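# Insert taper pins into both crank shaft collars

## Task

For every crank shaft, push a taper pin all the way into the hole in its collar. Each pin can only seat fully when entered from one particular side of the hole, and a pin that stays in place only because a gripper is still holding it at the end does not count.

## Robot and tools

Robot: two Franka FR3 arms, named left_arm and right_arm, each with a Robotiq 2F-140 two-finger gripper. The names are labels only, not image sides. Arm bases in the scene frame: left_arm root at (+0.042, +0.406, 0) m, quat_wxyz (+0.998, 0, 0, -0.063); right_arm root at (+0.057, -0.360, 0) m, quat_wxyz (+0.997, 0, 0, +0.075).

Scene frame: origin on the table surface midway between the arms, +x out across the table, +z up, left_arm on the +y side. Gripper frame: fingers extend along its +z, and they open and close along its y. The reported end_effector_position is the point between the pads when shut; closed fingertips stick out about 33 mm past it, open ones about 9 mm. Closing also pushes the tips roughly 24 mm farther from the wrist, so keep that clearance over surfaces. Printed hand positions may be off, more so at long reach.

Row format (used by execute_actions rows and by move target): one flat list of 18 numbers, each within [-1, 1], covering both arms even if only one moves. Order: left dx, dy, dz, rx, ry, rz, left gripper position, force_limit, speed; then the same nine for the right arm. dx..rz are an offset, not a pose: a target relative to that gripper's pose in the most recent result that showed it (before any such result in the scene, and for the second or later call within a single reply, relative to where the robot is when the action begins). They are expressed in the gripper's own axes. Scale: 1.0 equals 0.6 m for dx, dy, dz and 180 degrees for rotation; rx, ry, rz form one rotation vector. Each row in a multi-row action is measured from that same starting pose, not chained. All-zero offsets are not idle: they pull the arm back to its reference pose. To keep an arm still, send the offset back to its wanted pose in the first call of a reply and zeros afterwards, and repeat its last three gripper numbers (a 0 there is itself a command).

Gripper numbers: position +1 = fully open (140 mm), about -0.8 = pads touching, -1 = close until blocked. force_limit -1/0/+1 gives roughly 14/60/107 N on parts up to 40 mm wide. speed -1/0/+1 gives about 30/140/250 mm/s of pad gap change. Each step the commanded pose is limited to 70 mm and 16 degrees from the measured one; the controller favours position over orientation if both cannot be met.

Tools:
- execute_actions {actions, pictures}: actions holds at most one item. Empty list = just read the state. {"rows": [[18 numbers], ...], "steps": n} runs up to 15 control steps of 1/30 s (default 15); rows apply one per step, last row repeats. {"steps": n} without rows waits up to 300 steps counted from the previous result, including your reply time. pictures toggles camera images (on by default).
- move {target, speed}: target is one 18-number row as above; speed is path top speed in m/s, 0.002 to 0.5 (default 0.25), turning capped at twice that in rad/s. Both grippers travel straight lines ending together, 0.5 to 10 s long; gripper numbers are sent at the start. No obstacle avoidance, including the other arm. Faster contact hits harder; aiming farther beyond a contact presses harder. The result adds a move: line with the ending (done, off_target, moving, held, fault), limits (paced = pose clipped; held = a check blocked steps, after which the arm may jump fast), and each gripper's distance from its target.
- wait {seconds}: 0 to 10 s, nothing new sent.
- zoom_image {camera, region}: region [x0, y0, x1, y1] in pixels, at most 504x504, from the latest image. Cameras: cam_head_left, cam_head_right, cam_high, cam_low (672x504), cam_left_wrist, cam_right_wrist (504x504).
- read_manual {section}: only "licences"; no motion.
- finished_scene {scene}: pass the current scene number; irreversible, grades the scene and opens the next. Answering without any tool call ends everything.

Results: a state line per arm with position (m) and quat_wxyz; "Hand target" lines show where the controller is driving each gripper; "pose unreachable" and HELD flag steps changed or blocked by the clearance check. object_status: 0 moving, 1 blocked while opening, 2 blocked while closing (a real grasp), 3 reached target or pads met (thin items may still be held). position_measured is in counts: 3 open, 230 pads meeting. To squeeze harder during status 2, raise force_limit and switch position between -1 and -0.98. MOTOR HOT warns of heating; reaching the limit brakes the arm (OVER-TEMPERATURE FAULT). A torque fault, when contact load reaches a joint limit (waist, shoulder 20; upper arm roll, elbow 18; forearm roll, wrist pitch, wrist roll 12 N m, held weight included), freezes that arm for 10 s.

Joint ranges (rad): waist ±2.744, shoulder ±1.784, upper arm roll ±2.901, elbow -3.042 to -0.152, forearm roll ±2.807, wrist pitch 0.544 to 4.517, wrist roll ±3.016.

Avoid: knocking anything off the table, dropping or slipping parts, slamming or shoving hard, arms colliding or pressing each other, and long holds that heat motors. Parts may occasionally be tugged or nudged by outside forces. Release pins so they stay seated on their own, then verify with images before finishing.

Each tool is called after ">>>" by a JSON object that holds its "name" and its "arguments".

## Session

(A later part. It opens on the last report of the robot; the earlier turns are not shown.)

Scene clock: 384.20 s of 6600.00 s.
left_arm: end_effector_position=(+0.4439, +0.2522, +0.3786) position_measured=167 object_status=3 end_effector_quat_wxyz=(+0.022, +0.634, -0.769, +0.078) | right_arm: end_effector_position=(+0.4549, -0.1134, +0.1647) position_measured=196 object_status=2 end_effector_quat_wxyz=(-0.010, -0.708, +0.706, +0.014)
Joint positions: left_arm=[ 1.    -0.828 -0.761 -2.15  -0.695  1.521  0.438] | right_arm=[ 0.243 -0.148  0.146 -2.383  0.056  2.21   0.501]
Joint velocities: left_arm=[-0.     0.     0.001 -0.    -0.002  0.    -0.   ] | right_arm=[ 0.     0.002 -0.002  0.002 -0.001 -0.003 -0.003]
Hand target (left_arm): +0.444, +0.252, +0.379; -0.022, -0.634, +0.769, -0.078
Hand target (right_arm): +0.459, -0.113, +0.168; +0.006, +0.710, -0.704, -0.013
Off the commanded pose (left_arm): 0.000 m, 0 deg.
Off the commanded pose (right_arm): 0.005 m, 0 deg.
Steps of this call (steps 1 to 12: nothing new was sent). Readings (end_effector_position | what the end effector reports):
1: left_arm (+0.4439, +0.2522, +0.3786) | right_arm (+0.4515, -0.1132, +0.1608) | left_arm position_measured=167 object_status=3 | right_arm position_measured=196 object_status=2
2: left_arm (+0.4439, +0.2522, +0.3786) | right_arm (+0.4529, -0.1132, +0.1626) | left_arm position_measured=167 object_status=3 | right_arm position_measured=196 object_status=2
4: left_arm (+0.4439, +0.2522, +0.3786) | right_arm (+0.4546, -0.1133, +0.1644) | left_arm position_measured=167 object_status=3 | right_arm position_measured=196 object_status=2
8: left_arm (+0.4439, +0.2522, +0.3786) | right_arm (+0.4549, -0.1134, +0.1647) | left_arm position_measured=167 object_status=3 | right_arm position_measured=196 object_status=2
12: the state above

>>> {"name": "move", "arguments": {"target": [0,0,0,0,0,0,-0.3,0,0,0,-0.0616,-0.039,0,0,0,-1,-0.6,-0.8], "speed": 0.06}}

>>> {"name": "move", "arguments": {"target": [0,0,0,0,0,0,-0.3,0,0,0,-0.0815,-0.001,0,0,0,-1,-0.6,-0.8], "speed": 0.06}}

Scene clock: 399.07 s of 6600.00 s.
left_arm: end_effector_position=(+0.4439, +0.2522, +0.3786) position_measured=167 object_status=3 end_effector_quat_wxyz=(+0.022, +0.634, -0.769, +0.078) | right_arm: end_effector_position=(+0.4892, -0.1140, +0.1837) position_measured=196 object_status=2 end_effector_quat_wxyz=(-0.013, -0.707, +0.707, +0.015)
Joint positions: left_arm=[ 1.    -0.828 -0.761 -2.15  -0.695  1.521  0.438] | right_arm=[ 0.225 -0.08   0.129 -2.252  0.038  2.138  0.482]
Joint velocities: left_arm=[-0.     0.001  0.     0.001  0.002 -0.001  0.   ] | right_arm=[-0.001  0.006 -0.     0.008 -0.002 -0.012 -0.007]
Hand target (left_arm): +0.444, +0.252, +0.379; -0.022, -0.634, +0.769, -0.078
Hand target (right_arm): +0.493, -0.114, +0.186; +0.010, +0.708, -0.706, -0.014
Off the commanded pose (left_arm): 0.000 m, 0 deg.
Off the commanded pose (right_arm): 0.005 m, 0 deg.
After step 90, 10.87 s passed at rest.
move: off_target (right_arm)

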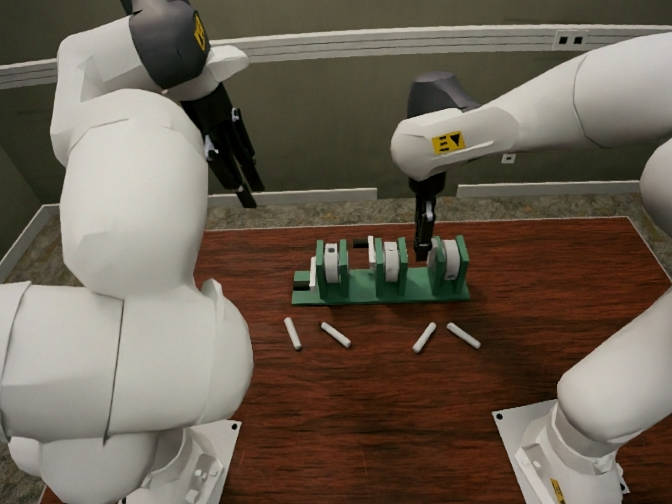

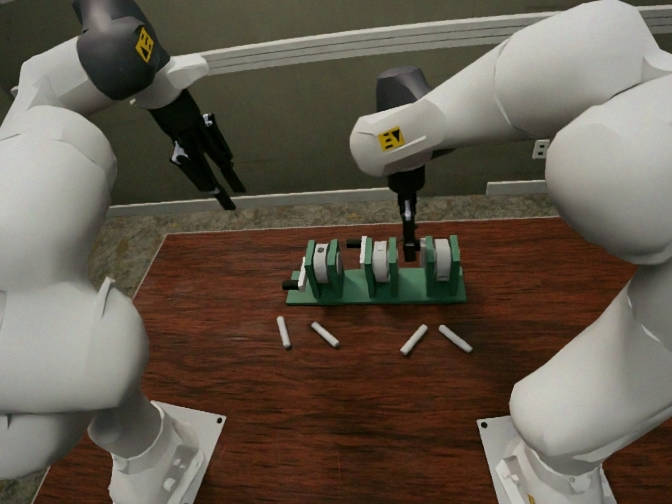

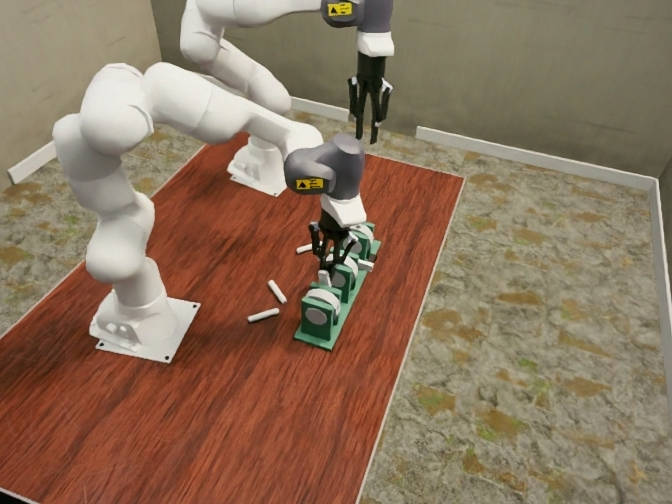

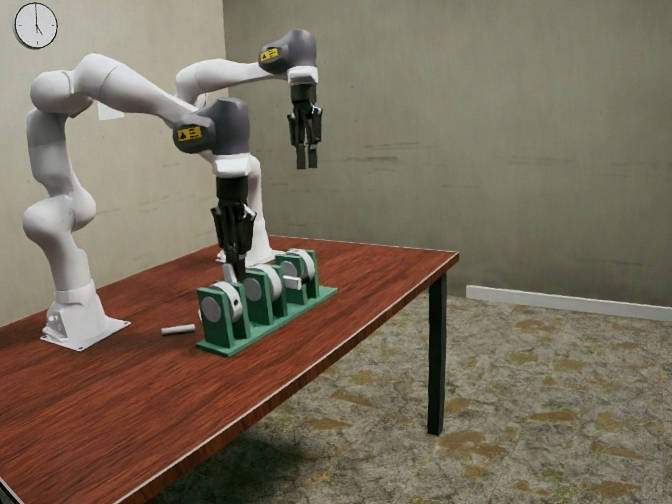

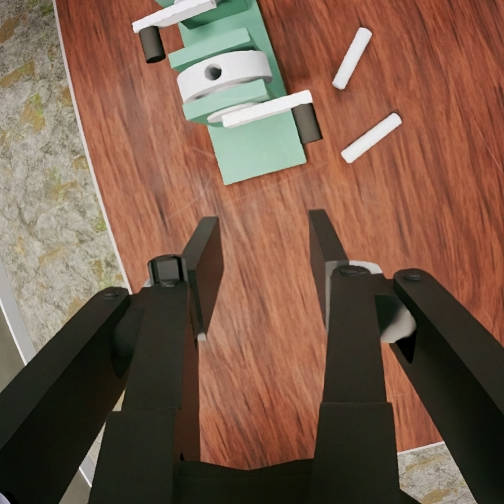

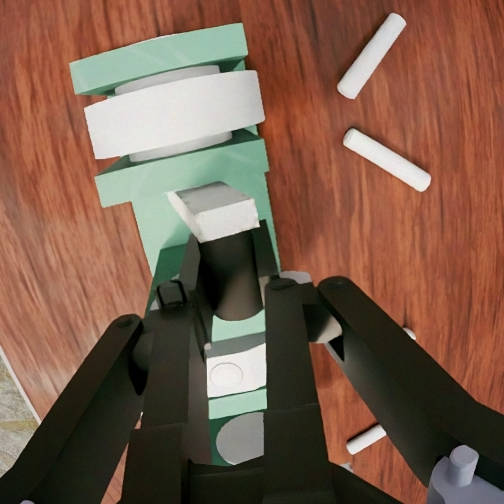

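Scene clock: 400.20 s of 6600.00 s.
left_arm: end_effector_position=(+0.4439, +0.2522, +0.3786) position_measured=167 object_status=3 end_effector_quat_wxyz=(+0.022, +0.634, -0.769, +0.078) | right_arm: end_effector_position=(+0.5345, -0.1147, +0.1788) position_measured=196 object_status=2 end_effector_quat_wxyz=(-0.017, -0.707, +0.707, +0.016)
Joint positions: left_arm=[ 1.    -0.828 -0.761 -2.15  -0.695  1.521  0.438] | right_arm=[ 0.204  0.048  0.111 -2.111  0.016  2.115  0.458]
Joint velocities: left_arm=[ 0.001  0.     0.     0.    -0.001  0.    -0.002] | right_arm=[-0.001  0.003  0.001  0.006  0.    -0.007 -0.005]
Hand target (left_arm): +0.444, +0.252, +0.379; -0.022, -0.634, +0.769, -0.078
Hand target (right_arm): +0.538, -0.115, +0.181; +0.014, +0.707, -0.707, -0.014
Off the commanded pose (left_arm): 0.000 m, 0 deg.
Off the commanded pose (right_arm): 0.005 m, 0 deg.
move: off_target (right_arm)

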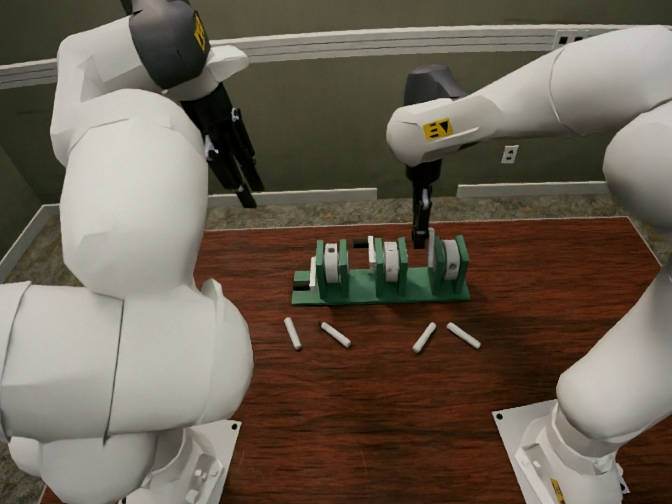

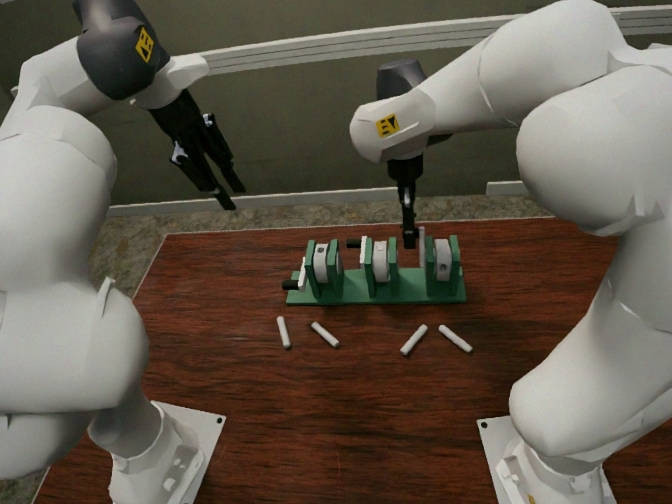

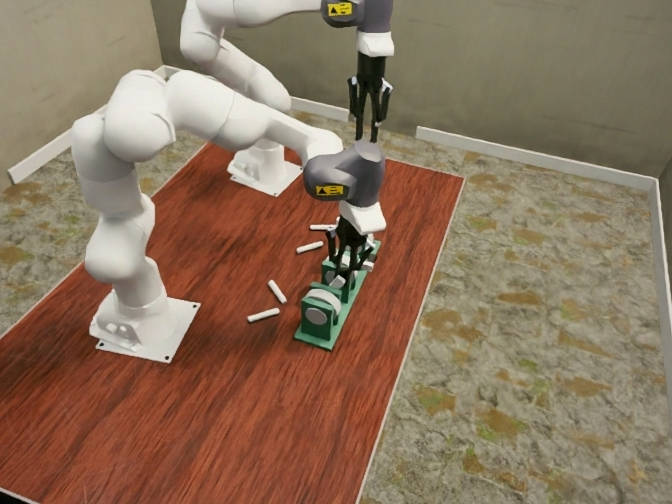

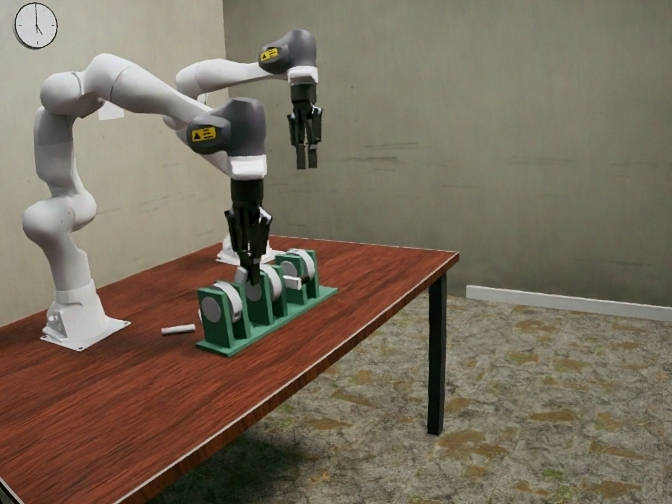

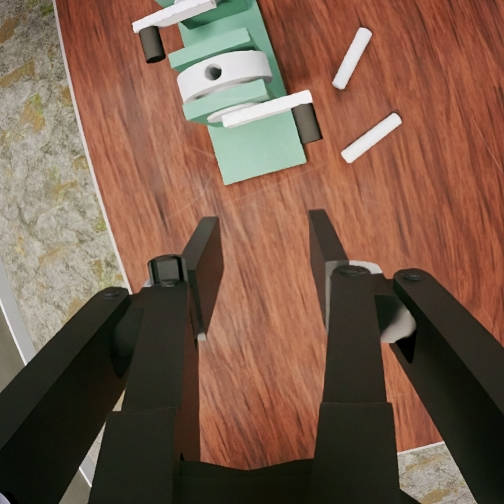

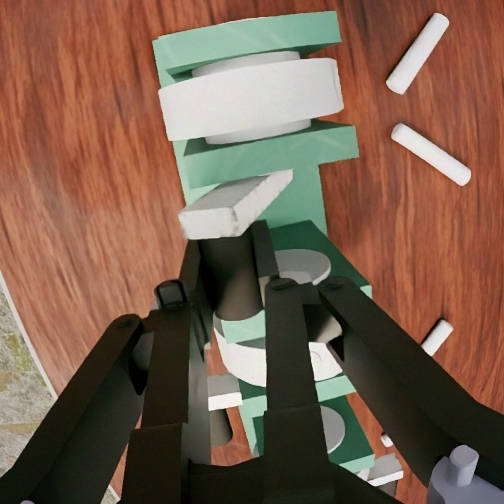

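>>> {"name": "move", "arguments": {"target": [0,0,0,0,0,0,-0.3,0,0,0,-0.054,0.042,0,0,0,-1,-0.6,-0.8], "speed": 0.06}}

>>> {"name": "move", "arguments": {"target": [0,0,0,0,0,0,-0.3,0,0,0,-0.026,0.070,0,0,0,-1,-0.6,-0.8], "speed": 0.06}}

>>> {"name": "zoom_image", "arguments": {"camera": "cam_head_left", "region": [300, 215, 480, 305]}}

Scene clock: 411.63 s of 6600.00 s.
left_arm: end_effector_position=(+0.4439, +0.2522, +0.3786) position_measured=167 object_status=3 end_effector_quat_wxyz=(+0.022, +0.634, -0.769, +0.078) | right_arm: end_effector_position=(+0.5645, -0.1149, +0.1524) position_measured=196 object_status=2 end_effector_quat_wxyz=(-0.017, -0.707, +0.707, +0.015)
Joint positions: left_arm=[ 1.    -0.828 -0.761 -2.15  -0.695  1.521  0.438] | right_arm=[ 0.193  0.155  0.101 -2.042  0.002  2.154  0.444]
Joint velocities: left_arm=[ 0.     0.001 -0.001  0.     0.    -0.001  0.   ] | right_arm=[-0.001  0.001  0.002  0.    -0.     0.001 -0.003]
Hand target (left_arm): +0.444, +0.252, +0.379; -0.022, -0.634, +0.769, -0.078
Hand target (right_arm): +0.565, -0.115, +0.151; +0.018, +0.707, -0.707, -0.015
Off the commanded pose (left_arm): 0.000 m, 0 deg.
Off the commanded pose (right_arm): 0.001 m, 0 deg.
After step 90, 7.40 s passed at rest.
move: done

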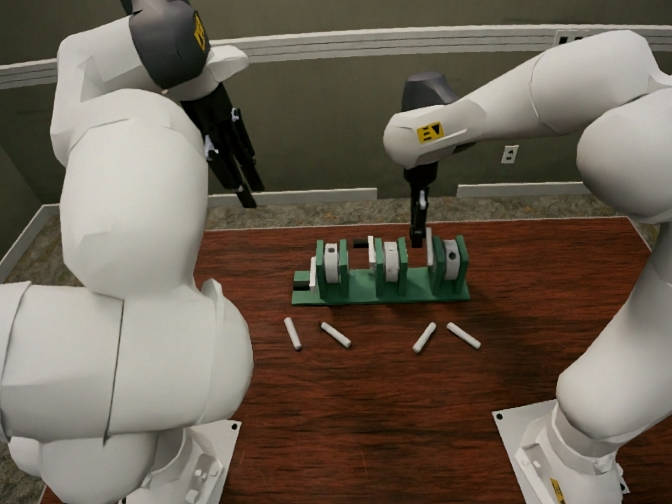

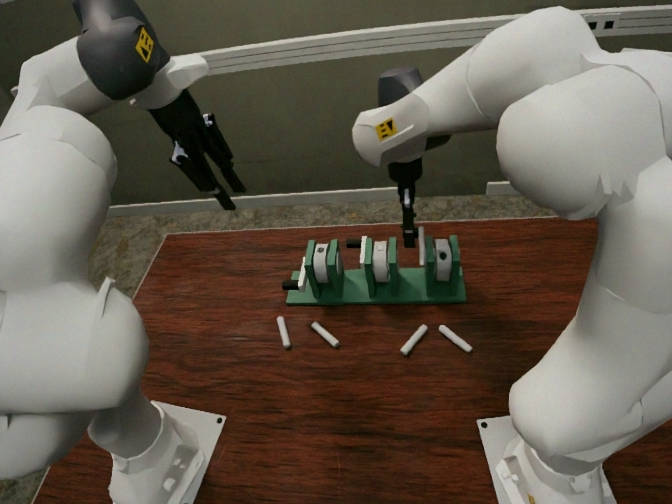

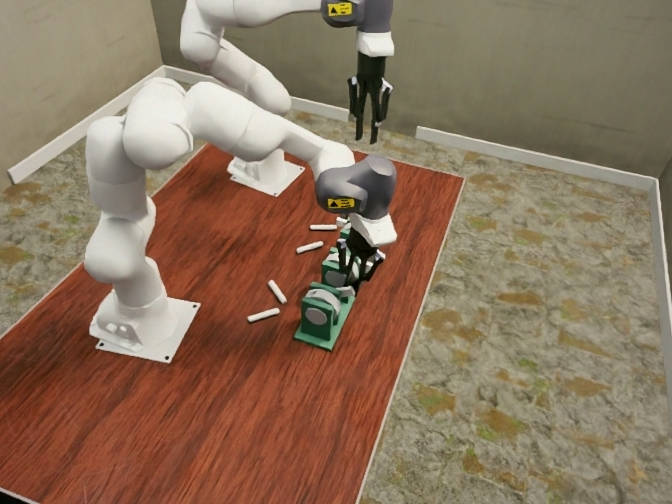

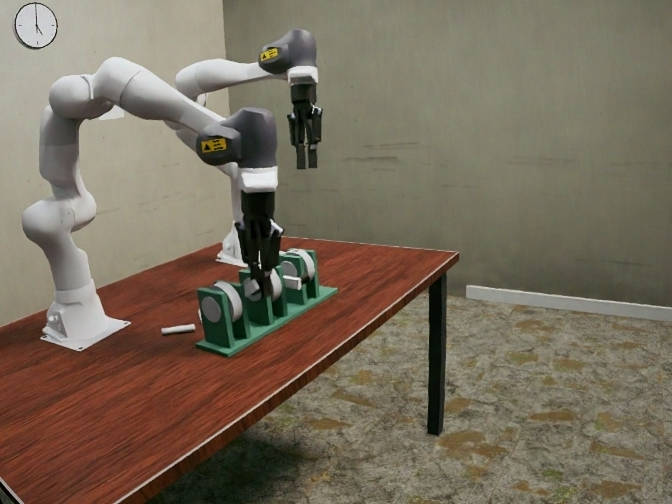

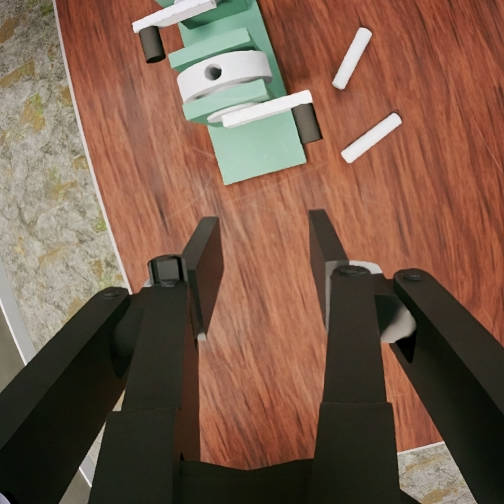

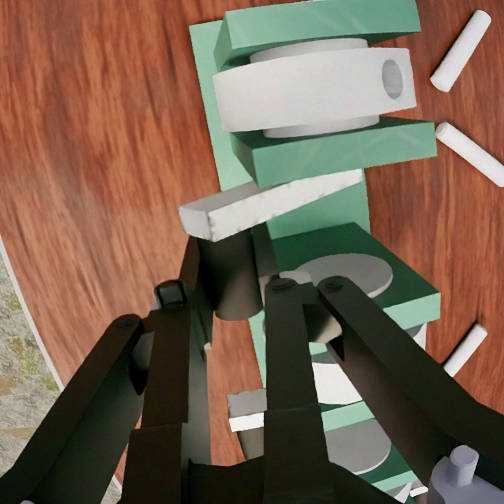

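Scene clock: 412.73 s of 6600.00 s.
left_arm: end_effector_position=(+0.4439, +0.2522, +0.3786) position_measured=167 object_status=3 end_effector_quat_wxyz=(+0.022, +0.634, -0.769, +0.078) | right_arm: end_effector_position=(+0.5754, -0.1148, +0.1093) position_measured=196 object_status=2 end_effector_quat_wxyz=(-0.019, -0.707, +0.707, +0.016)
Joint positions: left_arm=[ 1.    -0.828 -0.761 -2.15  -0.695  1.521  0.438] | right_arm=[ 0.191  0.244  0.097 -2.039 -0.007  2.235  0.441]
Joint velocities: left_arm=[ 0.002  0.001 -0.001 -0.001  0.    -0.001  0.001] | right_arm=[ 0.    -0.001  0.    -0.001 -0.     0.001 -0.001]
Hand target (left_arm): +0.444, +0.252, +0.379; -0.022, -0.634, +0.769, -0.078
Hand target (right_arm): +0.578, -0.116, +0.109; +0.018, +0.707, -0.707, -0.015
Off the commanded pose (left_arm): 0.000 m, 0 deg.
Off the commanded pose (right_arm): 0.003 m, 0 deg.
move: done

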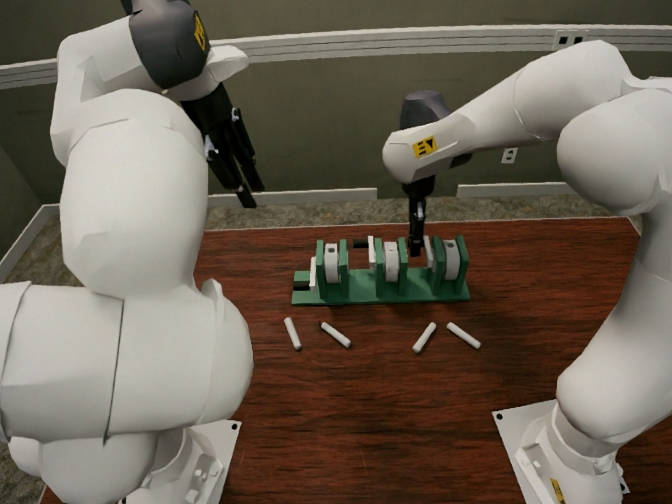

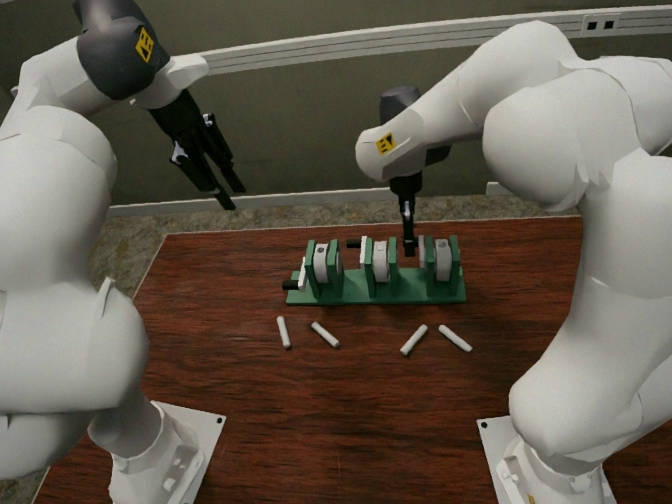

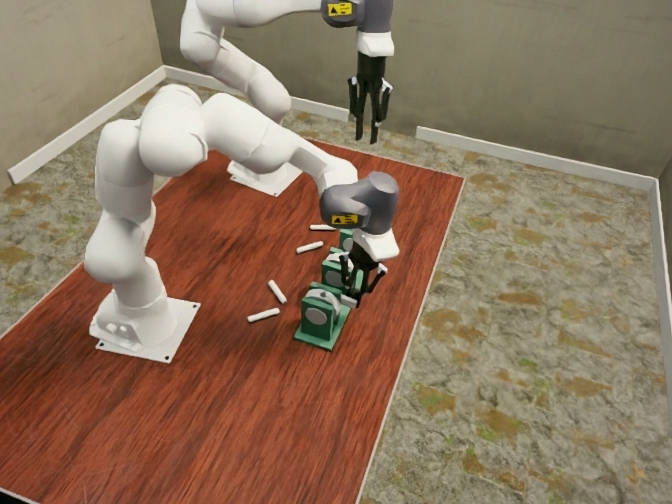

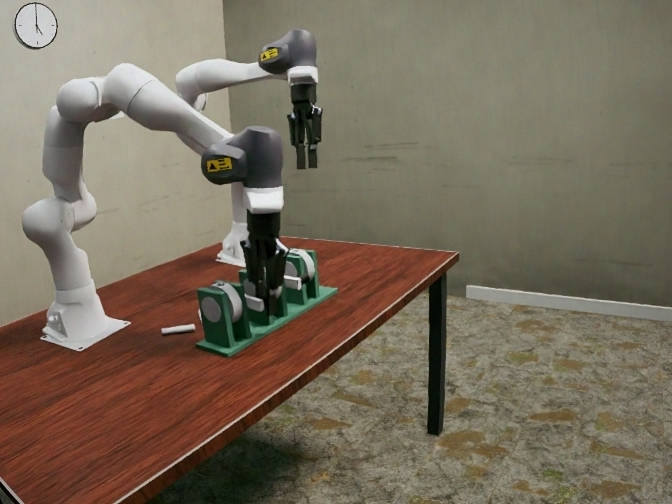

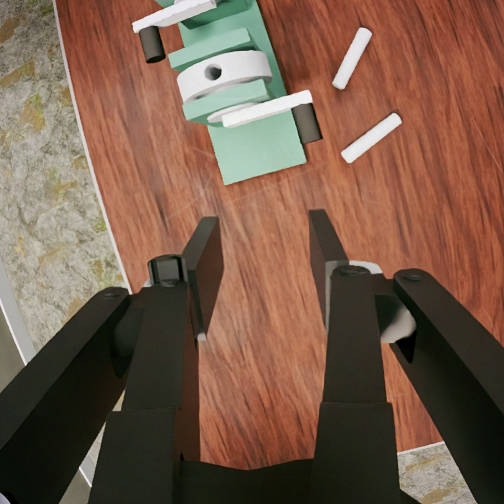

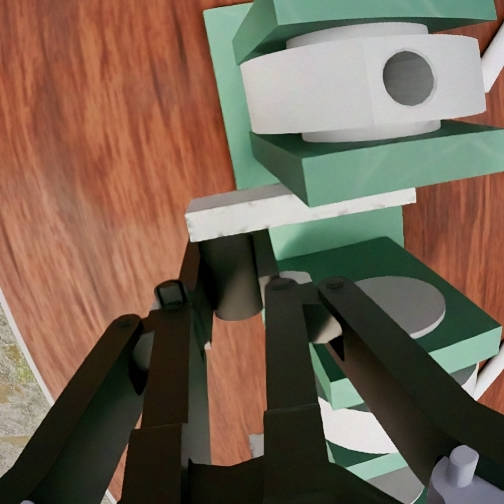

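Region (300, 215, 480, 305) of cam_head_left's 672x504 image, scaled by 2.800, with more detail than that image has.

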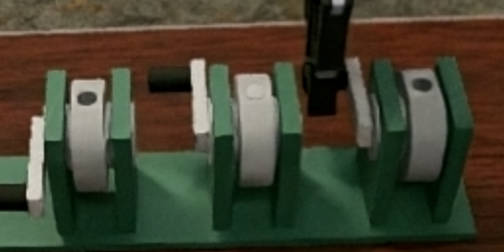

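>>> {"name": "execute_actions", "arguments": {"actions": []}}

Scene clock: 429.63 s of 6600.00 s.
left_arm: end_effector_position=(+0.4439, +0.2522, +0.3786) position_measured=167 object_status=3 end_effector_quat_wxyz=(+0.022, +0.634, -0.769, +0.078) | right_arm: end_effector_position=(+0.5754, -0.1148, +0.1093) position_measured=196 object_status=2 end_effector_quat_wxyz=(-0.019, -0.707, +0.707, +0.016)
Joint positions: left_arm=[ 1.    -0.828 -0.761 -2.15  -0.695  1.521  0.438] | right_arm=[ 0.191  0.244  0.097 -2.039 -0.007  2.235  0.441]
Joint velocities: left_arm=[ 0.     0.    -0.     0.    -0.001  0.     0.   ] | right_arm=[ 0.    -0.001  0.     0.001 -0.002 -0.     0.001]
Hand target (left_arm): +0.444, +0.252, +0.379; -0.022, -0.634, +0.769, -0.078
Hand target (right_arm): +0.578, -0.116, +0.109; +0.018, +0.707, -0.707, -0.015
Off the commanded pose (left_arm): 0.000 m, 0 deg.
Off the commanded pose (right_arm): 0.003 m, 0 deg.
Steps of this call (steps 1 to 90: nothing new was sent; then 13.90 s passed at rest). Readings (end_effector_position | what the end effector reports):
1: left_arm (+0.4439, +0.2522, +0.3786) | right_arm (+0.5754, -0.1148, +0.1093) | left_arm position_measured=167 object_status=3 | right_arm position_measured=196 object_status=2
2: left_arm (+0.4439, +0.2522, +0.3786) | right_arm (+0.5754, -0.1148, +0.1093) | left_arm position_measured=167 object_status=3 | right_arm position_measured=196 object_status=2
4: left_arm (+0.4439, +0.2522, +0.3786) | right_arm (+0.5754, -0.1148, +0.1093) | left_arm position_measured=167 object_status=3 | right_arm position_measured=196 object_status=2
8: left_arm (+0.4439, +0.2522, +0.3786) | right_arm (+0.5754, -0.1148, +0.1093) | left_arm position_measured=167 object_status=3 | right_arm position_measured=196 object_status=2
90: the state above

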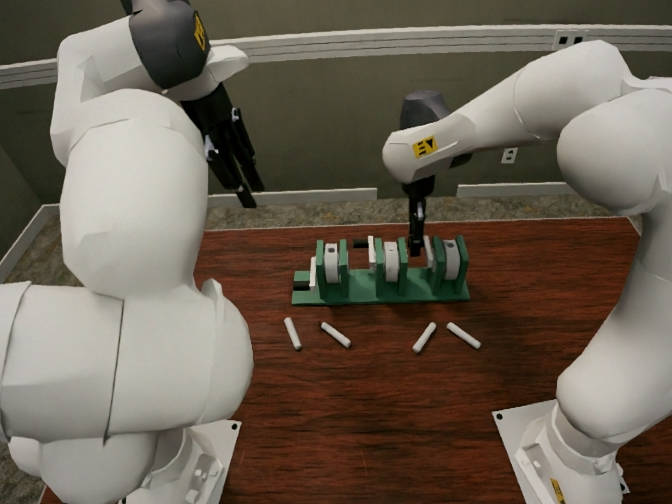

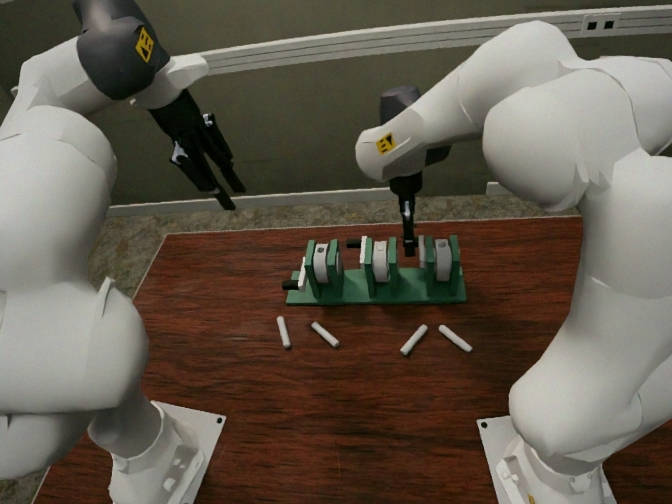

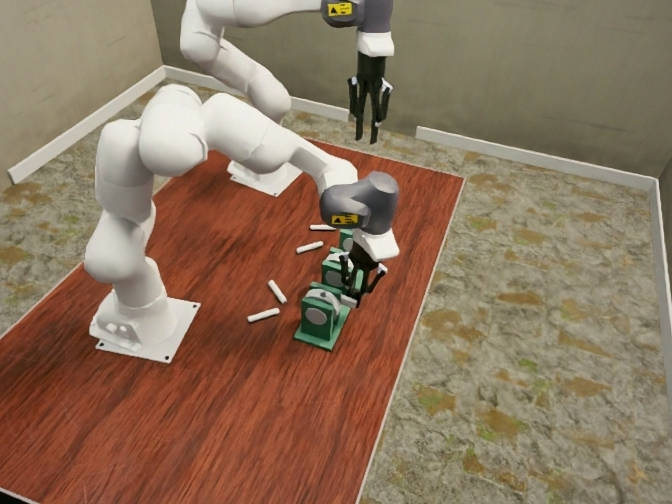

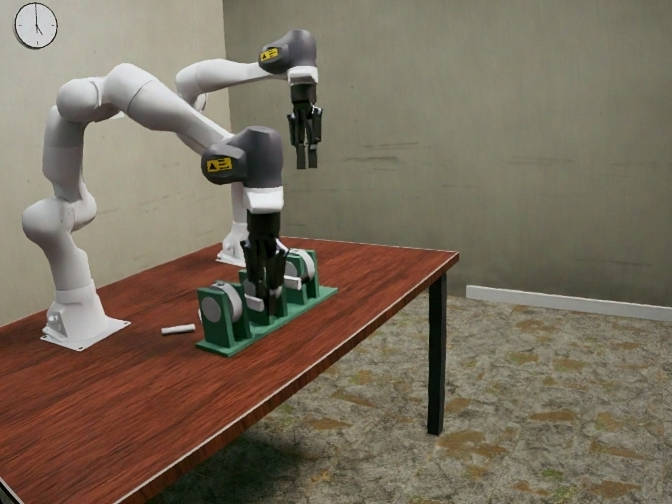

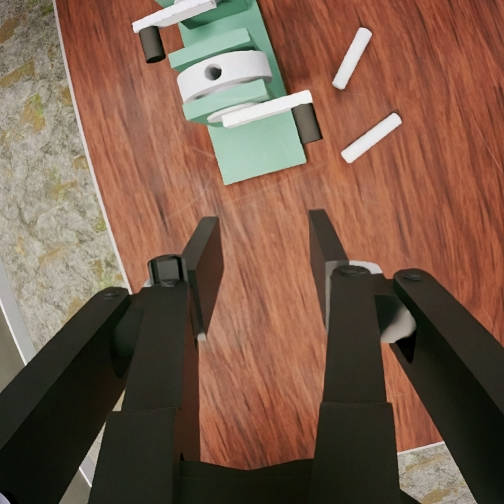

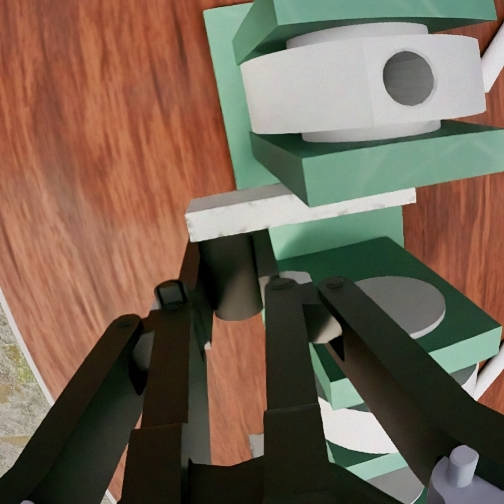

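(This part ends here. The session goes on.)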